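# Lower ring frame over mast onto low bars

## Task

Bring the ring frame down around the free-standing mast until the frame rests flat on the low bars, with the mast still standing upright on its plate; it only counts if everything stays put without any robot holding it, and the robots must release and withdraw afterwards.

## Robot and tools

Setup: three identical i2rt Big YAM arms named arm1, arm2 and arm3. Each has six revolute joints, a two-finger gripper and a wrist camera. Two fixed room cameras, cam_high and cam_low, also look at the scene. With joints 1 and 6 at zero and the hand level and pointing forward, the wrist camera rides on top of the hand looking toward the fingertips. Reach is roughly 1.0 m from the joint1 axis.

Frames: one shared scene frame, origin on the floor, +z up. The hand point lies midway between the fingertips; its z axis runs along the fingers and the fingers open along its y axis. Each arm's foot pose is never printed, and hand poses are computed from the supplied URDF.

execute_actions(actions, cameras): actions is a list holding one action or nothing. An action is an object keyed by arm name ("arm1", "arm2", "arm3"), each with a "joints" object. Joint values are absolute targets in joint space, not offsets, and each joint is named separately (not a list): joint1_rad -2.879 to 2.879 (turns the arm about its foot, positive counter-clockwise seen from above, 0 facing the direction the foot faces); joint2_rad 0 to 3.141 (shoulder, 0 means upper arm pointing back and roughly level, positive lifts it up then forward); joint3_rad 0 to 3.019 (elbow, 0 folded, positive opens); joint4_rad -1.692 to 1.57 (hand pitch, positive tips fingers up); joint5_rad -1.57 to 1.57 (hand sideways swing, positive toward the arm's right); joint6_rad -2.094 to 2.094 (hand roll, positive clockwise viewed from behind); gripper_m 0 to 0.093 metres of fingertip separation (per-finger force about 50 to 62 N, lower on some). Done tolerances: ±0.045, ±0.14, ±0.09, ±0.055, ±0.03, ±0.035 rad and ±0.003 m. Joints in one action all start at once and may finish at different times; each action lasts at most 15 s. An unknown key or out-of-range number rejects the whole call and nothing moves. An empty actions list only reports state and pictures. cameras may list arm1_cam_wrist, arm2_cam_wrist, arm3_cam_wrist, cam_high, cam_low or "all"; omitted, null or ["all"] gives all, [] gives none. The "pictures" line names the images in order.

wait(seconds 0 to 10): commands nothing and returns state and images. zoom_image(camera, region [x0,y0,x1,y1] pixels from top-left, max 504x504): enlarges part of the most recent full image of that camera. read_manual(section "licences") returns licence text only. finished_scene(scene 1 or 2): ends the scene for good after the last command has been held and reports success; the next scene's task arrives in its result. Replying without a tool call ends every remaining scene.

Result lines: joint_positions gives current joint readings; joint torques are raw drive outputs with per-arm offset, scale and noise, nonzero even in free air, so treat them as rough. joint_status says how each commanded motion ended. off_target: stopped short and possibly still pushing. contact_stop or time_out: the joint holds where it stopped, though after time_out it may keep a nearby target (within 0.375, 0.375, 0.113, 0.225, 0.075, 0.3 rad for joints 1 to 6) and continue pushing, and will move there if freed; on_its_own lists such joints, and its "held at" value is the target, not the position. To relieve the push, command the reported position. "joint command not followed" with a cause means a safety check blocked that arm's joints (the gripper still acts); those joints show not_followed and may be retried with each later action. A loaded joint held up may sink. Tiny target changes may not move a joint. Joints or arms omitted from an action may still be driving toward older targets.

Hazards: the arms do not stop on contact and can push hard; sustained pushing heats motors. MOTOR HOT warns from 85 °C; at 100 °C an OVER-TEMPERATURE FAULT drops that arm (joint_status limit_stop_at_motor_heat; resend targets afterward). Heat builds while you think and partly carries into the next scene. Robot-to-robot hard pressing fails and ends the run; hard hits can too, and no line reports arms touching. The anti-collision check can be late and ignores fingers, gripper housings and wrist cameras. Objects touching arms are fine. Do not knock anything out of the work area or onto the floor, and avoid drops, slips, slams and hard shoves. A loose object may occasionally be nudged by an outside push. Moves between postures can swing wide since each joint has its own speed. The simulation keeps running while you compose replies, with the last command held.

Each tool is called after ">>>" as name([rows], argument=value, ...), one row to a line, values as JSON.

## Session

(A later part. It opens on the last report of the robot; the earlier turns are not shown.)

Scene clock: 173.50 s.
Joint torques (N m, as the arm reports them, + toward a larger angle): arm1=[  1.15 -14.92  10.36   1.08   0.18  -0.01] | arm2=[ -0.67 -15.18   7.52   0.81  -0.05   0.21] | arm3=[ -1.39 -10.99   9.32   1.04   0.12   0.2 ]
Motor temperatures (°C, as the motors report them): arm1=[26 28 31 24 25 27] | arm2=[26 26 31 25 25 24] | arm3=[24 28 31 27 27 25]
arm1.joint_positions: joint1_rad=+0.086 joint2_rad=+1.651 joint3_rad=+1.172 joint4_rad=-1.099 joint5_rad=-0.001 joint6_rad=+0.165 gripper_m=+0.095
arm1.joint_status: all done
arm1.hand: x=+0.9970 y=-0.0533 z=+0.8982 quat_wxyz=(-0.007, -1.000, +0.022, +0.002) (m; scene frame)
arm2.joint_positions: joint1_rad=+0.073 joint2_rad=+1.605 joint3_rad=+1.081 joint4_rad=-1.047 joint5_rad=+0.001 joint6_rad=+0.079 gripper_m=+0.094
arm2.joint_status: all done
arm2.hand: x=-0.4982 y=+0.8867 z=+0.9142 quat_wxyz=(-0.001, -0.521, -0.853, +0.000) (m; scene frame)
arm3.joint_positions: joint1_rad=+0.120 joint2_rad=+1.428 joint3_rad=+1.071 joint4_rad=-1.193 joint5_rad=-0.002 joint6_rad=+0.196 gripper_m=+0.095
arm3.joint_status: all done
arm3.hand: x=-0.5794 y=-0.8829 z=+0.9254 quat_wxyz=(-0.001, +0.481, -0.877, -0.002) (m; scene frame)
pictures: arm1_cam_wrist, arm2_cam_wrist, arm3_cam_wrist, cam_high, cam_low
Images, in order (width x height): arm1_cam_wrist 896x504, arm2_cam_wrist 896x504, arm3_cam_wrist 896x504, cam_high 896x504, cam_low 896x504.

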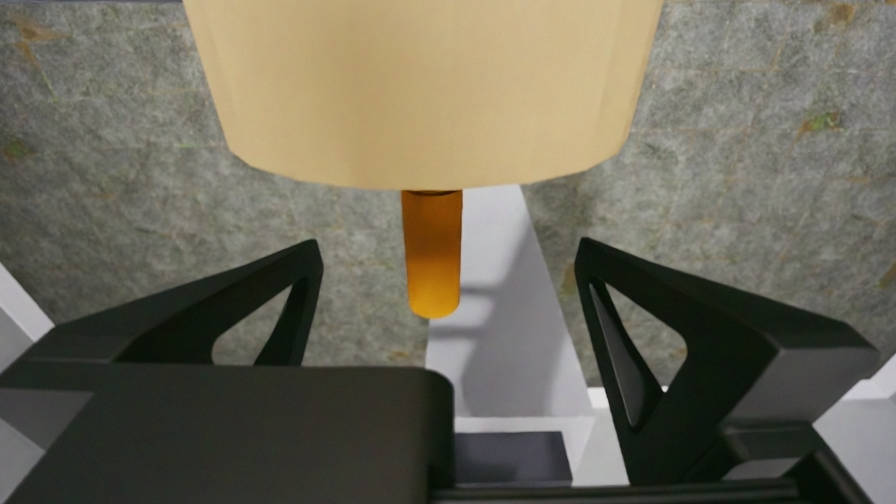

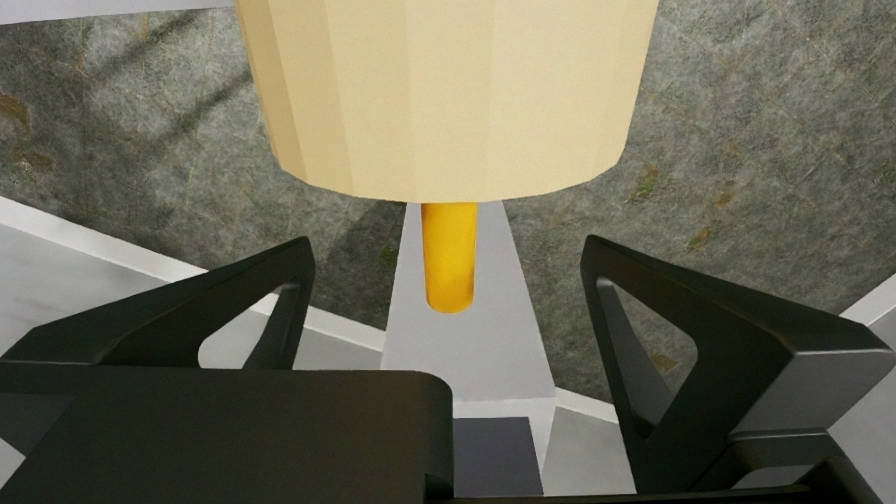

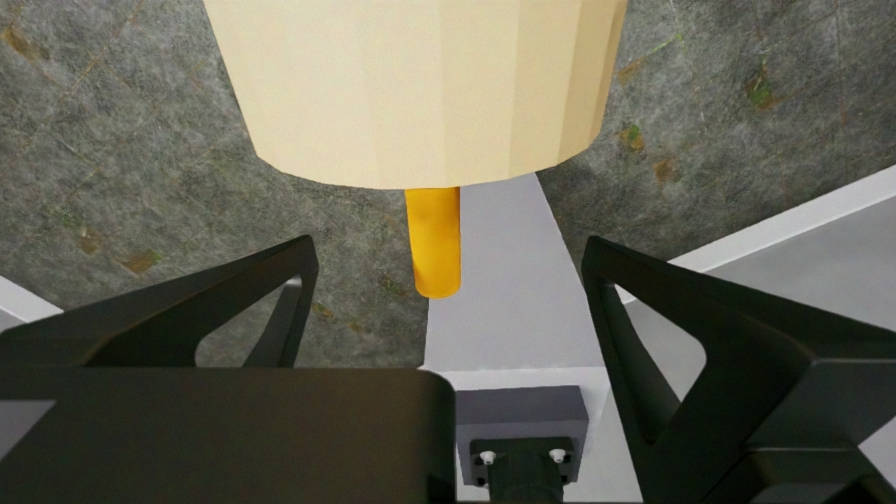

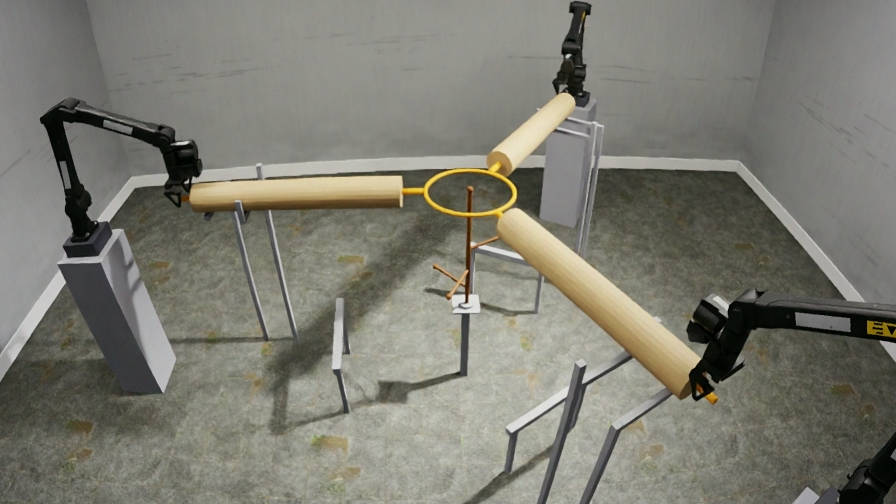

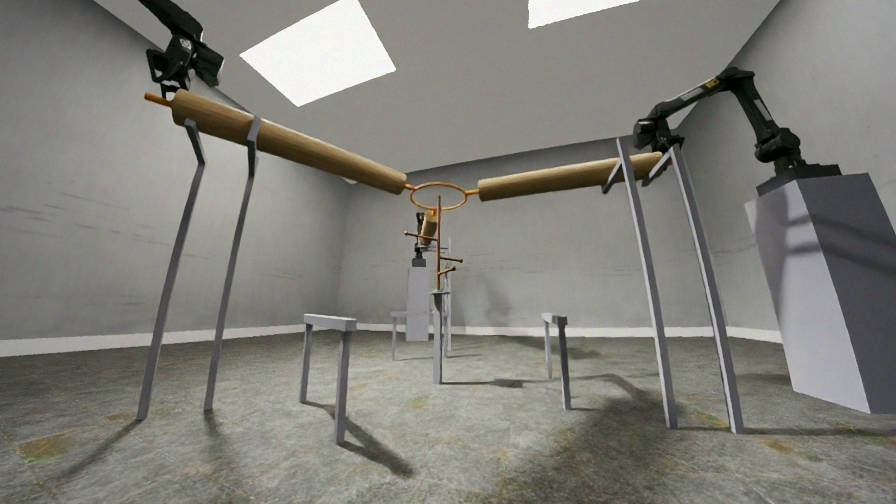

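>>> zoom_image(camera="cam_high", region=[140, 120, 260, 230])

>>> zoom_image(camera="cam_high", region=[640, 290, 780, 420])

>>> zoom_image(camera="cam_low", region=[120, 20, 260, 150])

Region (140, 120, 260, 230) of cam_high's 896x504 image, scaled by 4.200, with more detail than that image has; it fills the top 462 rows of this view, and the rest is white.

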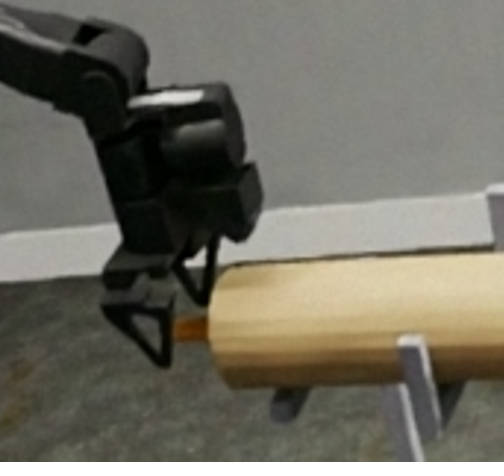

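Region (640, 290, 780, 420) of cam_high's 896x504 image, scaled by 3.600, with more detail than that image has; it fills the top 468 rows of this view, and the rest is white.

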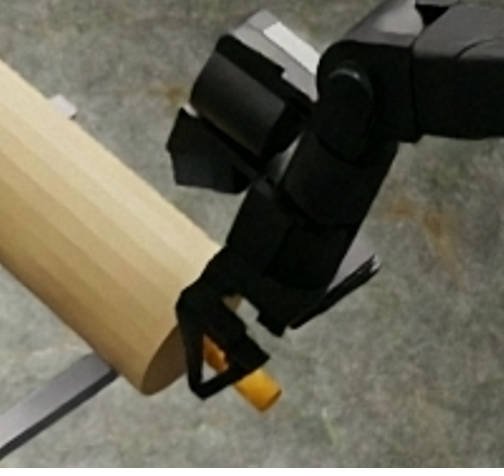

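Region (120, 20, 260, 150) of cam_low's 896x504 image, scaled by 3.600, with more detail than that image has; it fills the top 468 rows of this view, and the rest is white.

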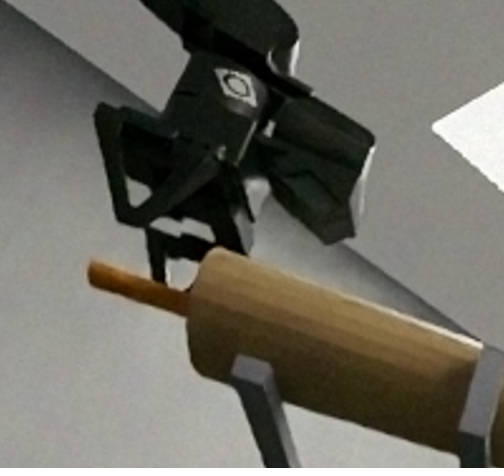

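>>> execute_actions([
  {"arm1":{"joints":{"joint1_rad":0.105,"joint2_rad":1.662,"joint3_rad":1.161,"joint4_rad":-1.052}},"arm2":{"joints":{"joint2_rad":1.63,"joint3_rad":1.02,"joint4_rad":-0.958}},"arm3":{"joints":{"joint1_rad":0.141,"joint2_rad":1.45,"joint3_rad":1.003,"joint4_rad":-1.095}}},
], cameras=["arm1_cam_wrist","arm2_cam_wrist","arm3_cam_wrist"])

Scene clock: 190.60 s.
Joint torques (N m, as the arm reports them, + toward a larger angle): arm1=[  1.5  -13.53   9.07   1.22   0.2   -0.02] | arm2=[ -1.54 -13.79   6.91   0.86   0.01   0.23] | arm3=[ -1.65 -10.54   8.79   1.08   0.13   0.21]
Motor temperatures (°C, as the motors report them): arm1=[26 28 31 24 25 27] | arm2=[26 26 30 25 25 24] | arm3=[24 28 31 27 27 25]
arm1.joint_positions: joint1_rad=+0.101 joint2_rad=+1.651 joint3_rad=+1.156 joint4_rad=-1.068 joint5_rad=-0.001 joint6_rad=+0.165 gripper_m=+0.095
arm1.joint_status: all done
arm1.hand: x=+0.9971 y=-0.0602 z=+0.8929 quat_wxyz=(-0.008, -1.000, +0.015, +0.009) (m; scene frame)
arm2.joint_positions: joint1_rad=+0.073 joint2_rad=+1.618 joint3_rad=+1.026 joint4_rad=-0.970 joint5_rad=+0.001 joint6_rad=+0.079 gripper_m=+0.094
arm2.joint_status: all done
arm2.hand: x=-0.5017 y=+0.8924 z=+0.8912 quat_wxyz=(-0.006, -0.521, -0.853, +0.002) (m; scene frame)
arm3.joint_positions: joint1_rad=+0.136 joint2_rad=+1.433 joint3_rad=+0.997 joint4_rad=-1.107 joint5_rad=-0.002 joint6_rad=+0.196 gripper_m=+0.095
arm3.joint_status: all done
arm3.hand: x=-0.5883 y=-0.8884 z=+0.8980 quat_wxyz=(-0.004, +0.488, -0.873, -0.005) (m; scene frame)
pictures: arm1_cam_wrist, arm2_cam_wrist, arm3_cam_wrist
Images, in order (width x height): arm1_cam_wrist 896x504, arm2_cam_wrist 896x504, arm3_cam_wrist 896x504.

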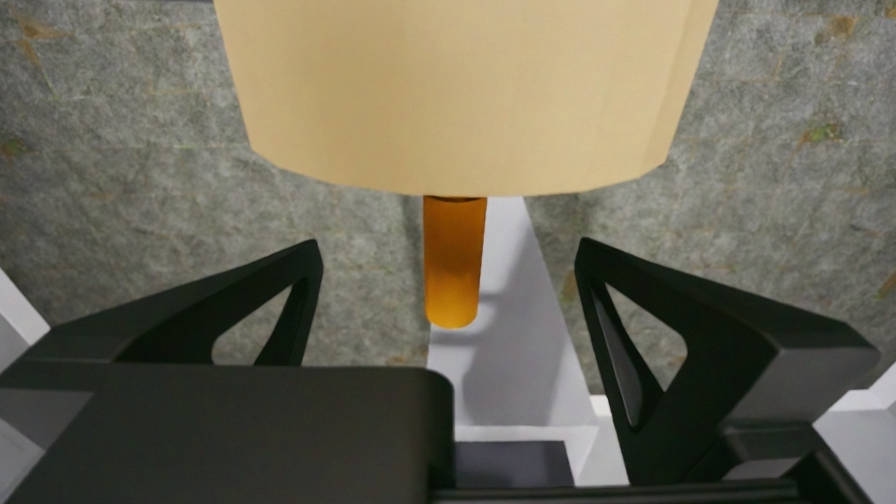

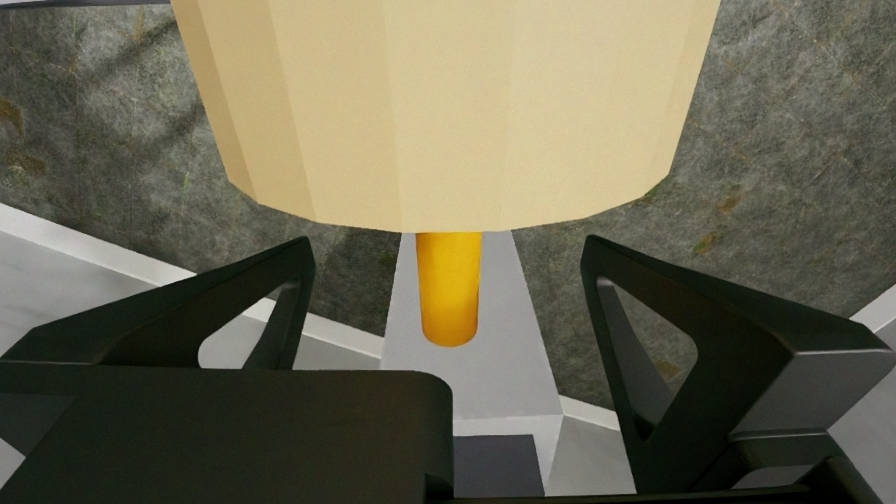

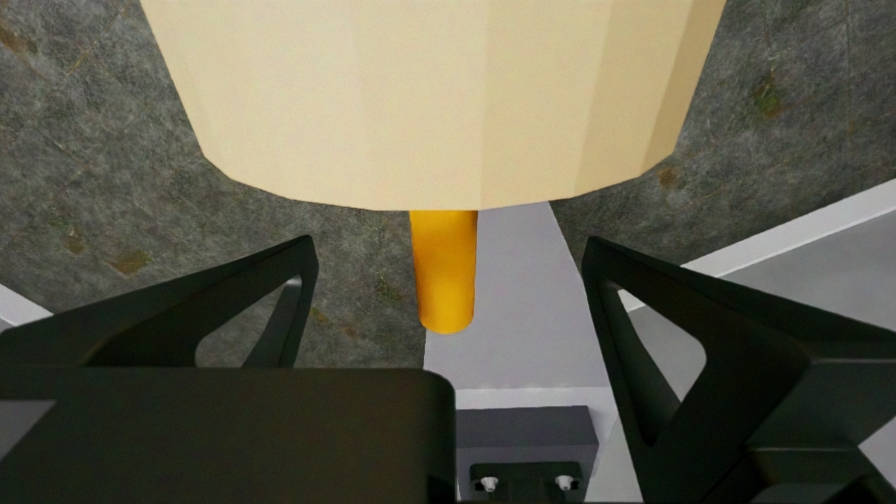

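>>> execute_actions([
  {"arm1":{"joints":{"joint2_rad":1.685,"gripper_m":0.035}},"arm2":{"joints":{"joint2_rad":1.645,"gripper_m":0.035}},"arm3":{"joints":{"joint2_rad":1.465,"gripper_m":0.035}}},
])

Scene clock: 194.37 s.
Joint torques (N m, as the arm reports them, + toward a larger angle): arm1=[  1.44 -13.56   9.     1.18   0.2   -0.01] | arm2=[ -1.23 -12.3    6.82   0.71  -0.01   0.2 ] | arm3=[ -1.66 -10.04   8.67   1.05   0.13   0.2 ]
Motor temperatures (°C, as the motors report them): arm1=[26 28 31 24 25 27] | arm2=[26 26 30 25 25 24] | arm3=[24 28 31 27 27 25]
arm1.joint_positions: joint1_rad=+0.101 joint2_rad=+1.667 joint3_rad=+1.156 joint4_rad=-1.068 joint5_rad=-0.001 joint6_rad=+0.165 gripper_m=+0.035
arm1.joint_status: all done
arm1.hand: x=+0.9979 y=-0.0602 z=+0.8858 quat_wxyz=(-0.007, -1.000, +0.015, +0.001) (m; scene frame)
arm2.joint_positions: joint1_rad=+0.073 joint2_rad=+1.628 joint3_rad=+1.026 joint4_rad=-0.970 joint5_rad=+0.001 joint6_rad=+0.079 gripper_m=+0.035
arm2.joint_status: all done
arm2.hand: x=-0.5021 y=+0.8932 z=+0.8870 quat_wxyz=(-0.001, -0.521, -0.853, +0.000) (m; scene frame)
arm3.joint_positions: joint1_rad=+0.136 joint2_rad=+1.443 joint3_rad=+0.997 joint4_rad=-1.107 joint5_rad=-0.002 joint6_rad=+0.197 gripper_m=+0.035
arm3.joint_status: all done
arm3.hand: x=-0.5884 y=-0.8887 z=+0.8941 quat_wxyz=(+0.000, +0.487, -0.873, -0.002) (m; scene frame)
pictures: arm1_cam_wrist, arm2_cam_wrist, arm3_cam_wrist, cam_high, cam_low
Images, in order (width x height): arm1_cam_wrist 896x504, arm2_cam_wrist 896x504, arm3_cam_wrist 896x504, cam_high 896x504, cam_low 896x504.

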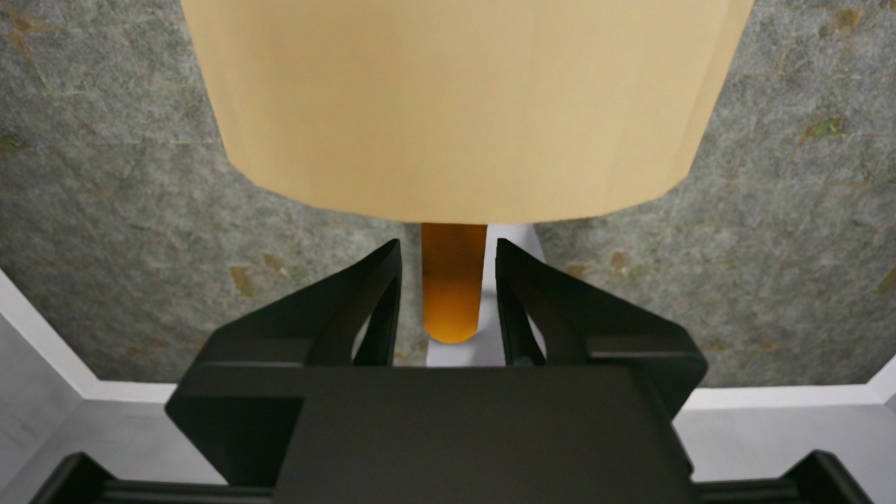

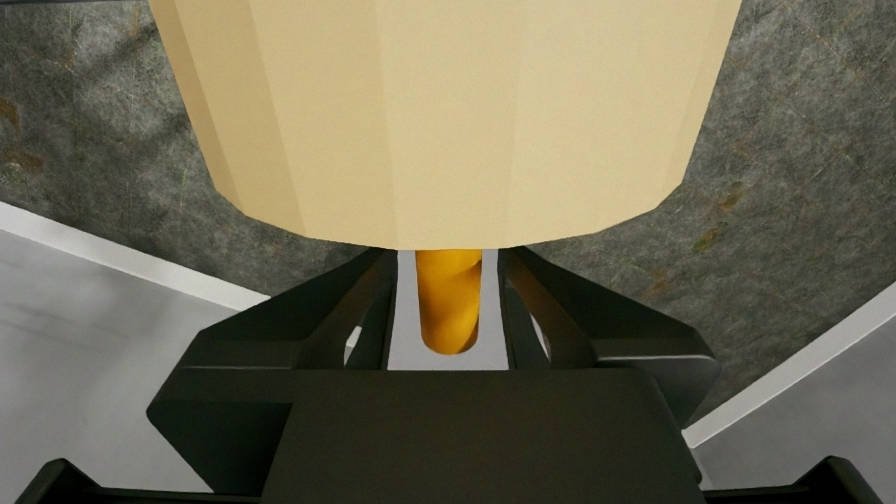

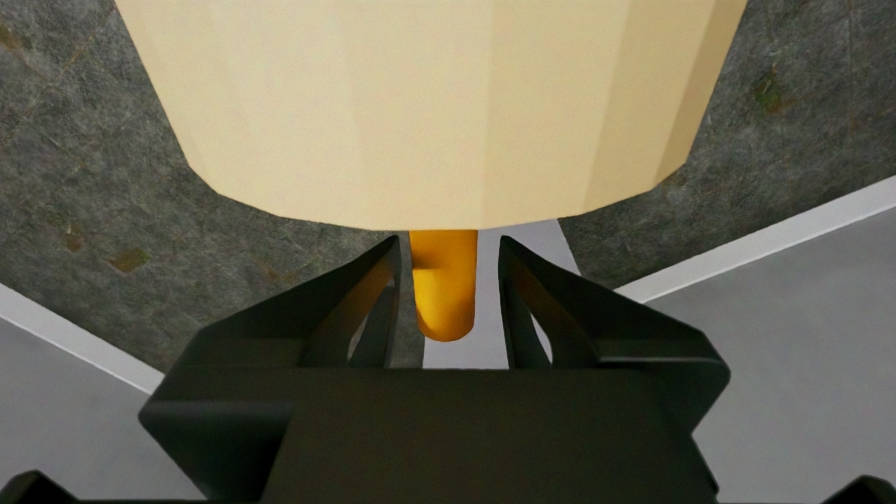

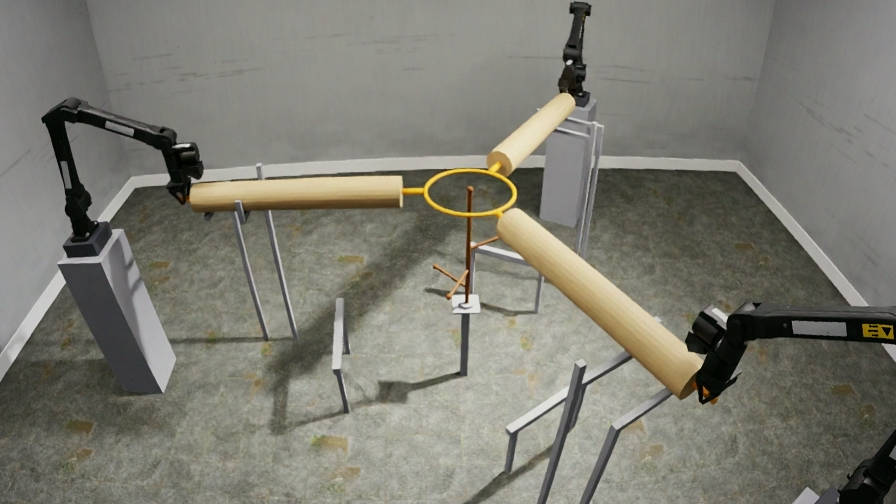

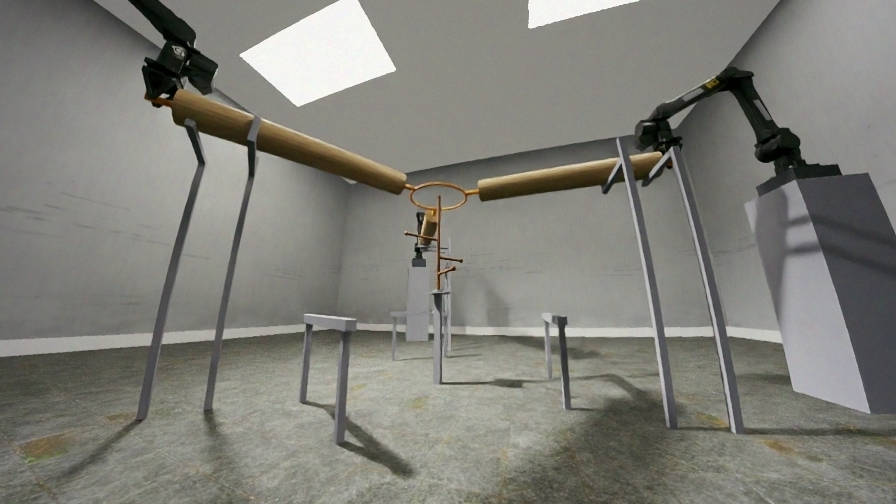

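>>> zoom_image(camera="cam_low", region=[130, 50, 230, 140])

>>> zoom_image(camera="cam_high", region=[150, 140, 250, 230])

>>> zoom_image(camera="cam_high", region=[660, 330, 760, 420])

Region (130, 50, 230, 140) of cam_low's 896x504 image, scaled by 5.040, with more detail than that image has; it fills the top 454 rows of this view, and the rest is white.

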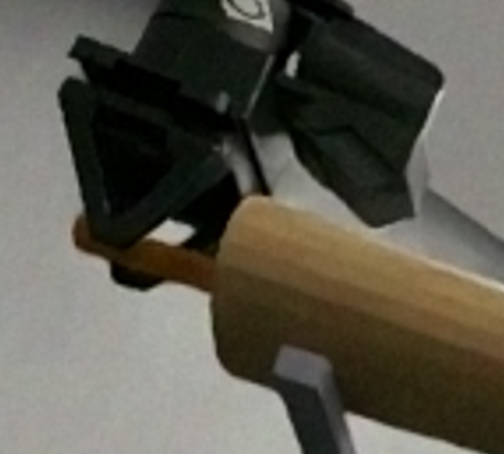

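Region (150, 140, 250, 230) of cam_high's 896x504 image, scaled by 5.040, with more detail than that image has; it fills the top 454 rows of this view, and the rest is white.

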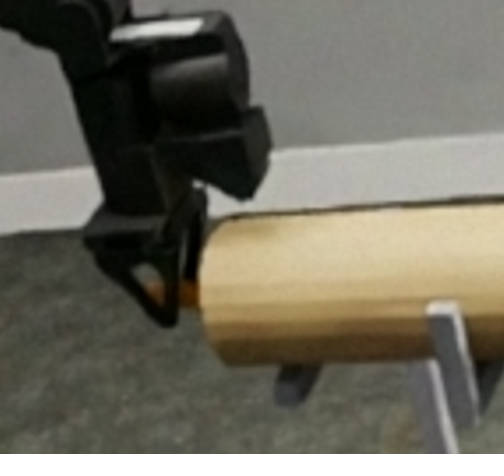

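Region (660, 330, 760, 420) of cam_high's 896x504 image, scaled by 5.040, with more detail than that image has; it fills the top 454 rows of this view, and the rest is white.

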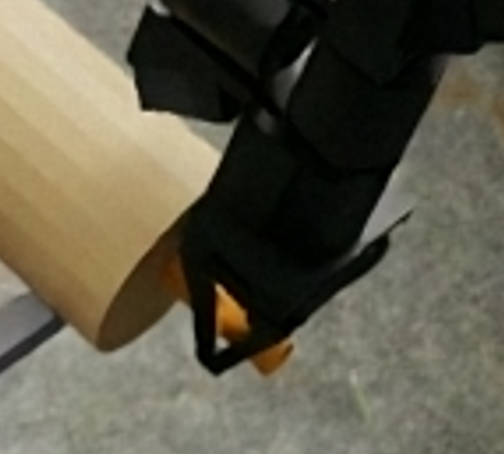

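>>> zoom_image(camera="cam_high", region=[410, 160, 540, 320])

>>> zoom_image(camera="cam_low", region=[390, 175, 490, 305])

Region (410, 160, 540, 320) of cam_high's 896x504 image, scaled by 3.150, with more detail than that image has; it fills the left 410 columns of this view, and the rest is white.

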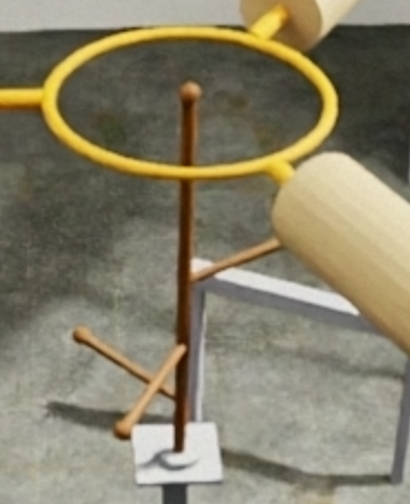

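Region (390, 175, 490, 305) of cam_low's 896x504 image, scaled by 3.877, with more detail than that image has; it fills the left 388 columns of this view, and the rest is white.

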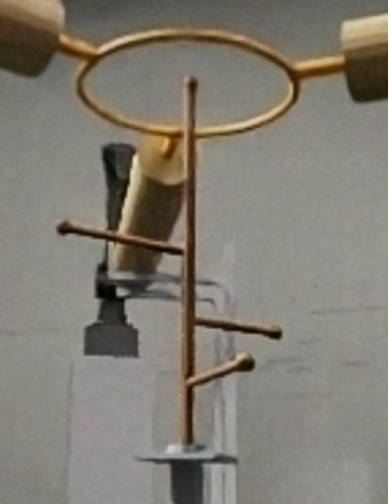

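>>> execute_actions([
  {"arm1":{"joints":{"joint2_rad":1.695}},"arm2":{"joints":{"joint2_rad":1.655}},"arm3":{"joints":{"joint2_rad":1.48}}},
], cameras=[])

>>> execute_actions([
  {"arm1":{"joints":{"gripper_m":0.0}},"arm2":{"joints":{"gripper_m":0.0}},"arm3":{"joints":{"gripper_m":0.0}}},
])

Scene clock: 289.80 s.
Joint torques (N m, as the arm reports them, + toward a larger angle): arm1=[  1.61 -13.51   8.93   1.04   0.19  -0.03] | arm2=[ -0.91 -13.74   6.93   0.75  -0.03   0.23] | arm3=[ -1.43 -10.59   8.54   1.     0.12   0.19]
Motor temperatures (°C, as the motors report them): arm1=[26 28 31 24 25 27] | arm2=[26 27 30 25 25 24] | arm3=[24 28 32 27 27 25]
arm1.joint_positions: joint1_rad=+0.101 joint2_rad=+1.675 joint3_rad=+1.156 joint4_rad=-1.068 joint5_rad=-0.001 joint6_rad=+0.165 gripper_m=+0.035
arm1.joint_status: all done
arm1.hand: x=+0.9984 y=-0.0602 z=+0.8823 quat_wxyz=(-0.006, -1.000, +0.015, -0.003) (m; scene frame)
arm2.joint_positions: joint1_rad=+0.073 joint2_rad=+1.639 joint3_rad=+1.026 joint4_rad=-0.970 joint5_rad=+0.001 joint6_rad=+0.079 gripper_m=+0.035
arm2.joint_status: all done
arm2.hand: x=-0.5026 y=+0.8939 z=+0.8828 quat_wxyz=(+0.004, -0.521, -0.853, -0.002) (m; scene frame)
arm3.joint_positions: joint1_rad=+0.136 joint2_rad=+1.459 joint3_rad=+0.997 joint4_rad=-1.107 joint5_rad=-0.002 joint6_rad=+0.197 gripper_m=+0.035
arm3.joint_status: all done
arm3.hand: x=-0.5886 y=-0.8893 z=+0.8882 quat_wxyz=(+0.006, +0.487, -0.873, +0.003) (m; scene frame)
pictures: none
No camera images: the call's "cameras" was empty. Leave "cameras" out to get every camera's image.

Scene clock: 290.33 s.
Joint torques (N m, as the arm reports them, + toward a larger angle): arm1=[  1.34 -13.25   9.1    1.24   0.09  -0.17] | arm2=[ -1.15 -12.78   6.91   0.82  -0.06   0.25] | arm3=[ -1.8  -10.4    8.6    0.97   0.18   0.24]
Motor temperatures (°C, as the motors report them): arm1=[26 28 31 24 25 27] | arm2=[26 27 30 25 25 24] | arm3=[24 28 32 27 27 25]
arm1.joint_positions: joint1_rad=+0.101 joint2_rad=+1.675 joint3_rad=+1.155 joint4_rad=-1.068 joint5_rad=+0.001 joint6_rad=+0.178 gripper_m=+0.019
arm1.joint_status: gripper_m off_target (ended at +0.019, target +0.000)
arm1.hand: x=+0.9986 y=-0.0598 z=+0.8820 quat_wxyz=(-0.005, -1.000, +0.022, -0.003) (m; scene frame)
arm2.joint_positions: joint1_rad=+0.073 joint2_rad=+1.639 joint3_rad=+1.026 joint4_rad=-0.969 joint5_rad=+0.003 joint6_rad=+0.077 gripper_m=+0.019
arm2.joint_status: gripper_m off_target (ended at +0.019, target +0.000)
arm2.hand: x=-0.5028 y=+0.8935 z=+0.8827 quat_wxyz=(+0.004, -0.521, -0.854, -0.001) (m; scene frame)
arm3.joint_positions: joint1_rad=+0.138 joint2_rad=+1.460 joint3_rad=+0.997 joint4_rad=-1.105 joint5_rad=-0.004 joint6_rad=+0.192 gripper_m=+0.019
arm3.joint_status: gripper_m off_target (ended at +0.019, target +0.000)
arm3.hand: x=-0.5898 y=-0.8886 z=+0.8880 quat_wxyz=(+0.006, +0.491, -0.871, +0.003) (m; scene frame)
pictures: arm1_cam_wrist, arm2_cam_wrist, arm3_cam_wrist, cam_high, cam_low
Images, in order (width x height): arm1_cam_wrist 896x504, arm2_cam_wrist 896x504, arm3_cam_wrist 896x504, cam_high 896x504, cam_low 896x504.

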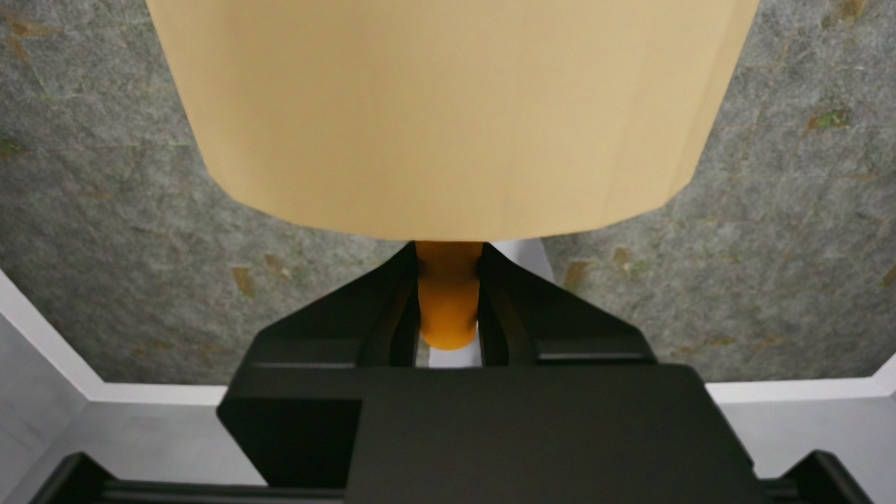

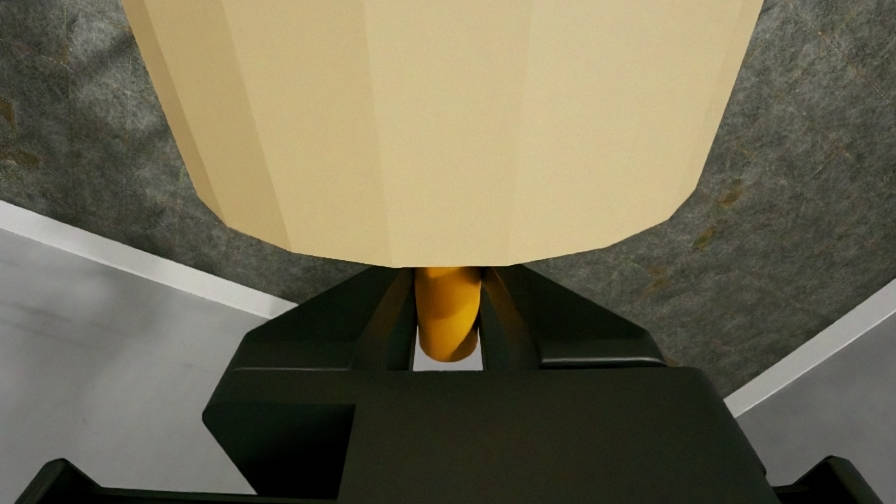

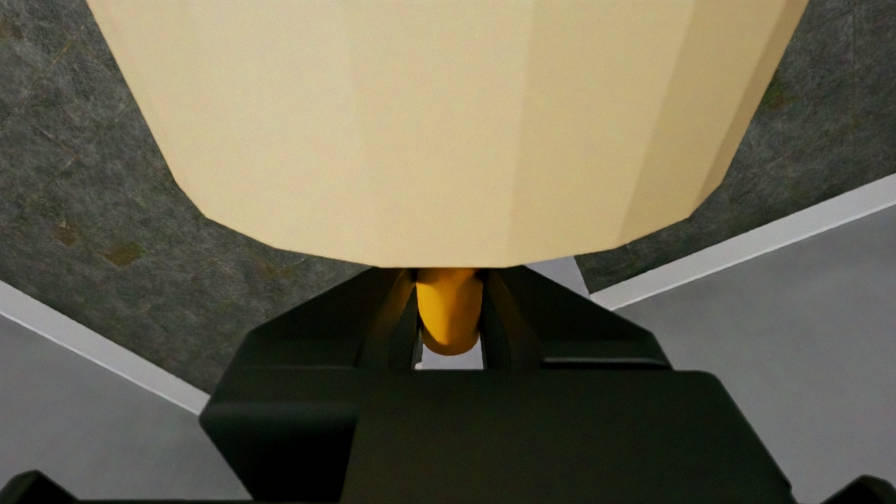

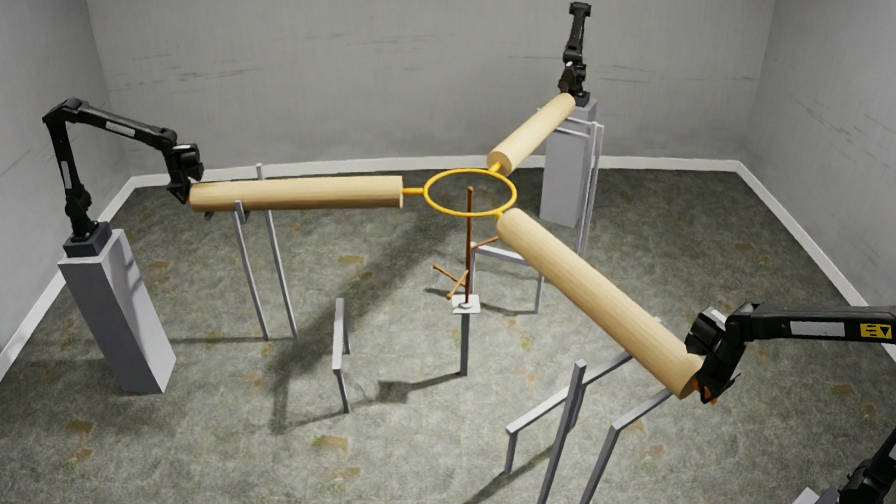

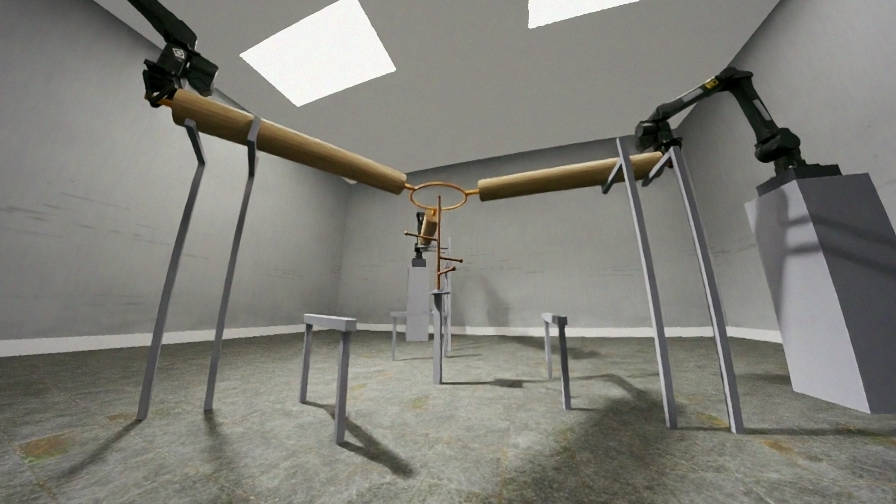

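>>> execute_actions([
  {"arm1":{"joints":{"joint2_rad":1.575,"joint3_rad":1.285,"joint4_rad":-1.23,"joint6_rad":0.178}},"arm2":{"joints":{"joint2_rad":1.53,"joint3_rad":1.145,"joint4_rad":-1.138,"joint6_rad":0.077}},"arm3":{"joints":{"joint2_rad":1.372,"joint3_rad":1.14,"joint4_rad":-1.278,"joint6_rad":0.192}}},
], cameras=["cam_high","cam_low"])

Scene clock: 305.17 s.
Joint torques (N m, as the arm reports them, + toward a larger angle): arm1=[  1.68 -16.87  13.31  -0.55   0.03  -0.12] | arm2=[ -0.74 -15.05  12.13  -0.42  -0.1    0.17] | arm3=[ -1.87 -12.64  12.33  -0.3    0.18   0.11]
Motor temperatures (°C, as the motors report them): arm1=[26 28 31 24 25 27] | arm2=[26 27 30 25 25 24] | arm3=[24 28 32 27 27 25]
arm1.joint_positions: joint1_rad=+0.101 joint2_rad=+1.609 joint3_rad=+1.236 joint4_rad=-1.208 joint5_rad=+0.004 joint6_rad=+0.180 gripper_m=+0.019
arm1.joint_status: all done
arm1.hand: x=+0.9980 y=-0.0587 z=+0.9391 quat_wxyz=(-0.004, -1.000, +0.022, +0.001) (m; scene frame)
arm2.joint_positions: joint1_rad=+0.072 joint2_rad=+1.542 joint3_rad=+1.097 joint4_rad=-1.120 joint5_rad=+0.003 joint6_rad=+0.074 gripper_m=+0.019
arm2.joint_status: all done
arm2.hand: x=-0.5032 y=+0.8937 z=+0.9450 quat_wxyz=(-0.004, -0.520, -0.854, +0.002) (m; scene frame)
arm3.joint_positions: joint1_rad=+0.139 joint2_rad=+1.388 joint3_rad=+1.093 joint4_rad=-1.262 joint5_rad=-0.004 joint6_rad=+0.189 gripper_m=+0.019
arm3.joint_status: all done
arm3.hand: x=-0.5899 y=-0.8886 z=+0.9484 quat_wxyz=(+0.002, +0.492, -0.870, -0.001) (m; scene frame)
pictures: cam_high, cam_low
Images, in order (width x height): cam_high 896x504, cam_low 896x504.

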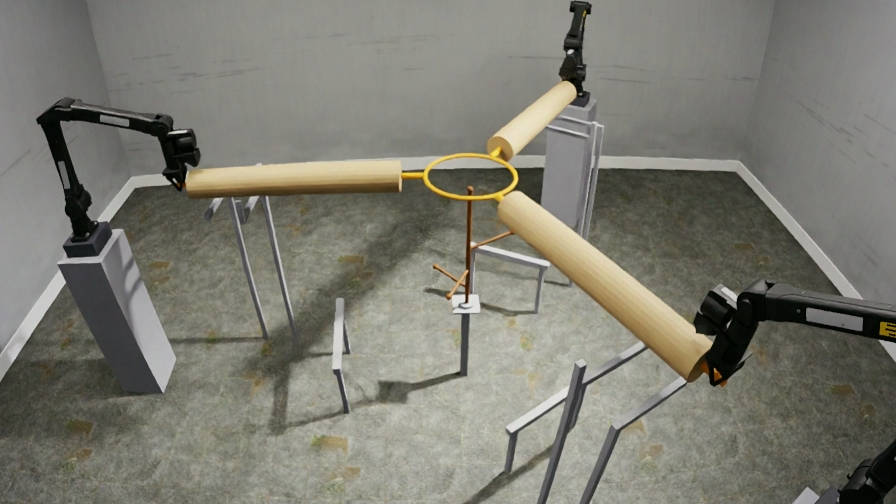

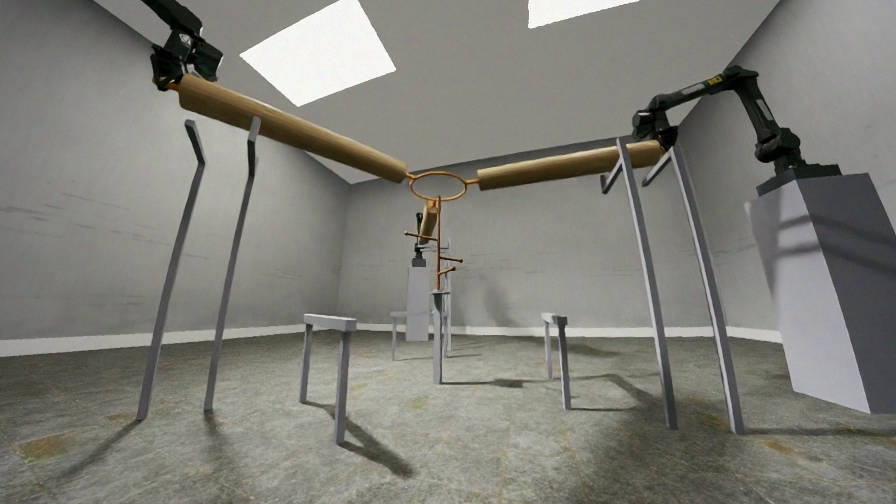

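>>> execute_actions([
  {"arm1":{"joints":{"joint2_rad":1.528,"joint3_rad":1.402,"joint4_rad":-1.398}},"arm2":{"joints":{"joint2_rad":1.482,"joint3_rad":1.255,"joint4_rad":-1.308}},"arm3":{"joints":{"joint2_rad":1.345,"joint3_rad":1.277,"joint4_rad":-1.448}}},
], cameras=["cam_high","cam_low"])

Scene clock: 308.67 s.
Joint torques (N m, as the arm reports them, + toward a larger angle): arm1=[  1.64 -16.92  14.22  -0.94  -0.05  -0.1 ] | arm2=[ -1.18 -15.73  12.83  -0.69   0.08   0.15] | arm3=[ -1.8  -12.61  13.27  -0.36   0.12   0.12]
Motor temperatures (°C, as the motors report them): arm1=[26 28 32 24 25 27] | arm2=[26 27 31 25 25 24] | arm3=[24 28 33 27 27 25]
arm1.joint_positions: joint1_rad=+0.101 joint2_rad=+1.570 joint3_rad=+1.351 joint4_rad=-1.369 joint5_rad=+0.004 joint6_rad=+0.180 gripper_m=+0.019
arm1.joint_status: all done
arm1.hand: x=+0.9979 y=-0.0579 z=+0.9982 quat_wxyz=(-0.003, -1.000, +0.022, -0.003) (m; scene frame)
arm2.joint_positions: joint1_rad=+0.072 joint2_rad=+1.500 joint3_rad=+1.200 joint4_rad=-1.282 joint5_rad=-0.001 joint6_rad=+0.074 gripper_m=+0.019
arm2.joint_status: all done
arm2.hand: x=-0.5029 y=+0.8941 z=+0.9987 quat_wxyz=(+0.003, -0.520, -0.854, -0.003) (m; scene frame)
arm3.joint_positions: joint1_rad=+0.139 joint2_rad=+1.363 joint3_rad=+1.221 joint4_rad=-1.431 joint5_rad=-0.002 joint6_rad=+0.188 gripper_m=+0.019
arm3.joint_status: all done
arm3.hand: x=-0.5897 y=-0.8887 z=+1.0052 quat_wxyz=(+0.008, +0.492, -0.870, +0.005) (m; scene frame)
pictures: cam_high, cam_low
Images, in order (width x height): cam_high 896x504, cam_low 896x504.

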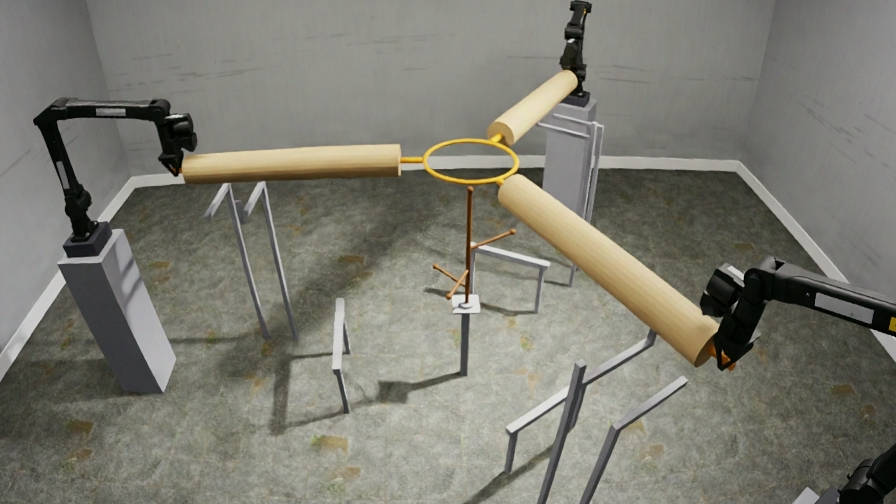

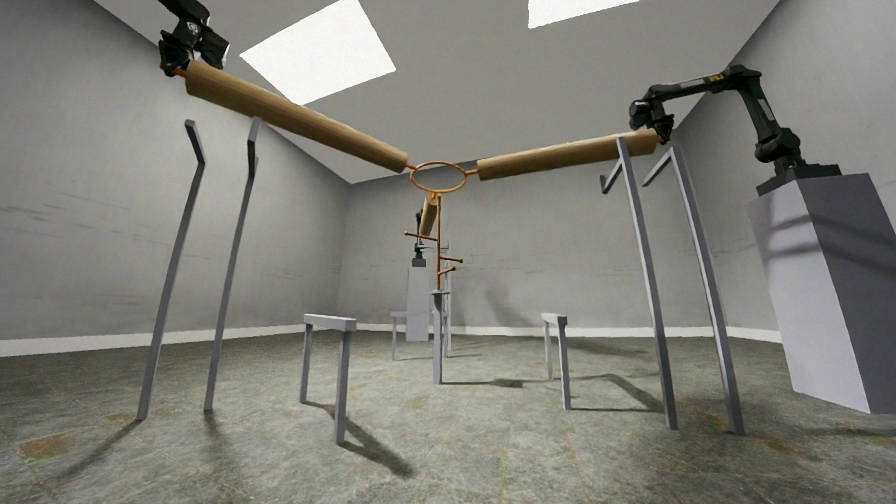

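>>> execute_actions([
  {"arm1":{"joints":{"joint1_rad":-0.178,"joint2_rad":1.665,"joint3_rad":1.552,"joint4_rad":-1.425,"joint6_rad":-0.26}},"arm2":{"joints":{"joint1_rad":-0.367,"joint2_rad":1.595,"joint3_rad":1.378,"joint4_rad":-1.325,"joint6_rad":-0.525}},"arm3":{"joints":{"joint1_rad":-0.213,"joint2_rad":1.256,"joint3_rad":1.17,"joint4_rad":-1.45,"joint6_rad":-0.32}}},
], cameras=["cam_high","cam_low"])

Scene clock: 327.10 s.
Joint torques (N m, as the arm reports them, + toward a larger angle): arm1=[  1.06 -17.06  14.54   0.01   0.28  -0.26] | arm2=[ -2.34 -17.57  12.76  -0.22   0.14  -0.15] | arm3=[ -2.65 -12.18  10.64  -0.34   0.08  -0.07]
Motor temperatures (°C, as the motors report them): arm1=[26 29 34 24 25 27] | arm2=[26 27 34 25 25 24] | arm3=[24 28 35 27 27 25]
arm1.joint_positions: joint1_rad=-0.177 joint2_rad=+1.686 joint3_rad=+1.498 joint4_rad=-1.415 joint5_rad=-0.004 joint6_rad=-0.244 gripper_m=+0.019
arm1.joint_status: all done
arm1.hand: x=+0.9569 y=+0.0736 z=+0.9981 quat_wxyz=(-0.012, -0.999, -0.050, -0.010) (m; scene frame)
arm2.joint_positions: joint1_rad=-0.352 joint2_rad=+1.612 joint3_rad=+1.329 joint4_rad=-1.316 joint5_rad=-0.004 joint6_rad=-0.499 gripper_m=+0.019
arm2.joint_status: all done
arm2.hand: x=-0.6660 y=+0.7946 z=+0.9977 quat_wxyz=(+0.004, -0.455, -0.890, -0.013) (m; scene frame)
arm3.joint_positions: joint1_rad=-0.204 joint2_rad=+1.280 joint3_rad=+1.150 joint4_rad=-1.433 joint5_rad=-0.003 joint6_rad=-0.304 gripper_m=+0.019
arm3.joint_status: all done
arm3.hand: x=-0.4937 y=-0.9770 z=+1.0080 quat_wxyz=(+0.004, +0.556, -0.831, +0.002) (m; scene frame)
pictures: cam_high, cam_low
Images, in order (width x height): cam_high 896x504, cam_low 896x504.

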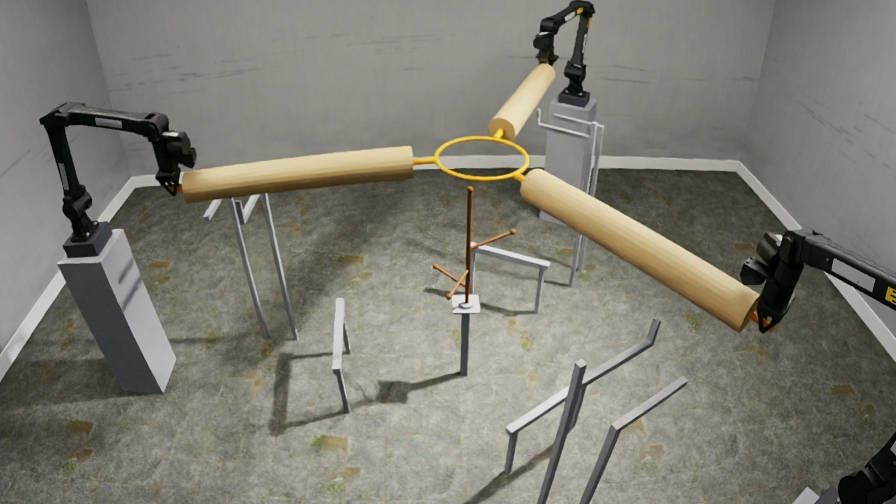

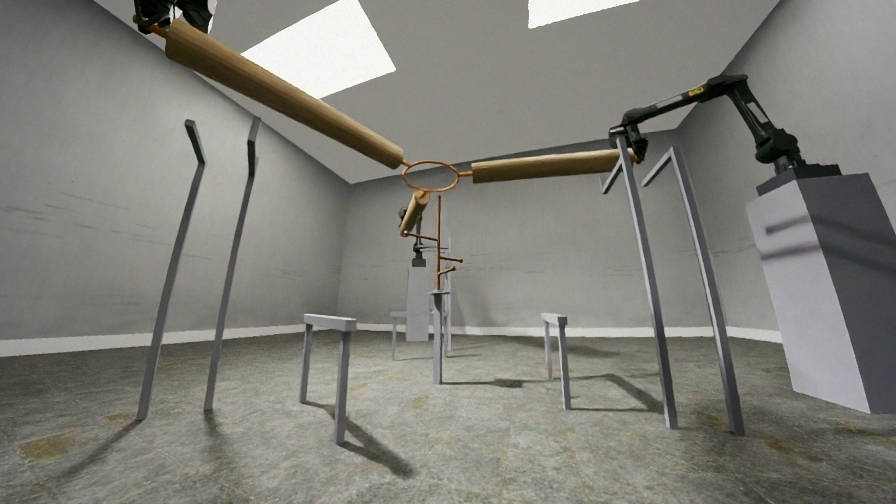

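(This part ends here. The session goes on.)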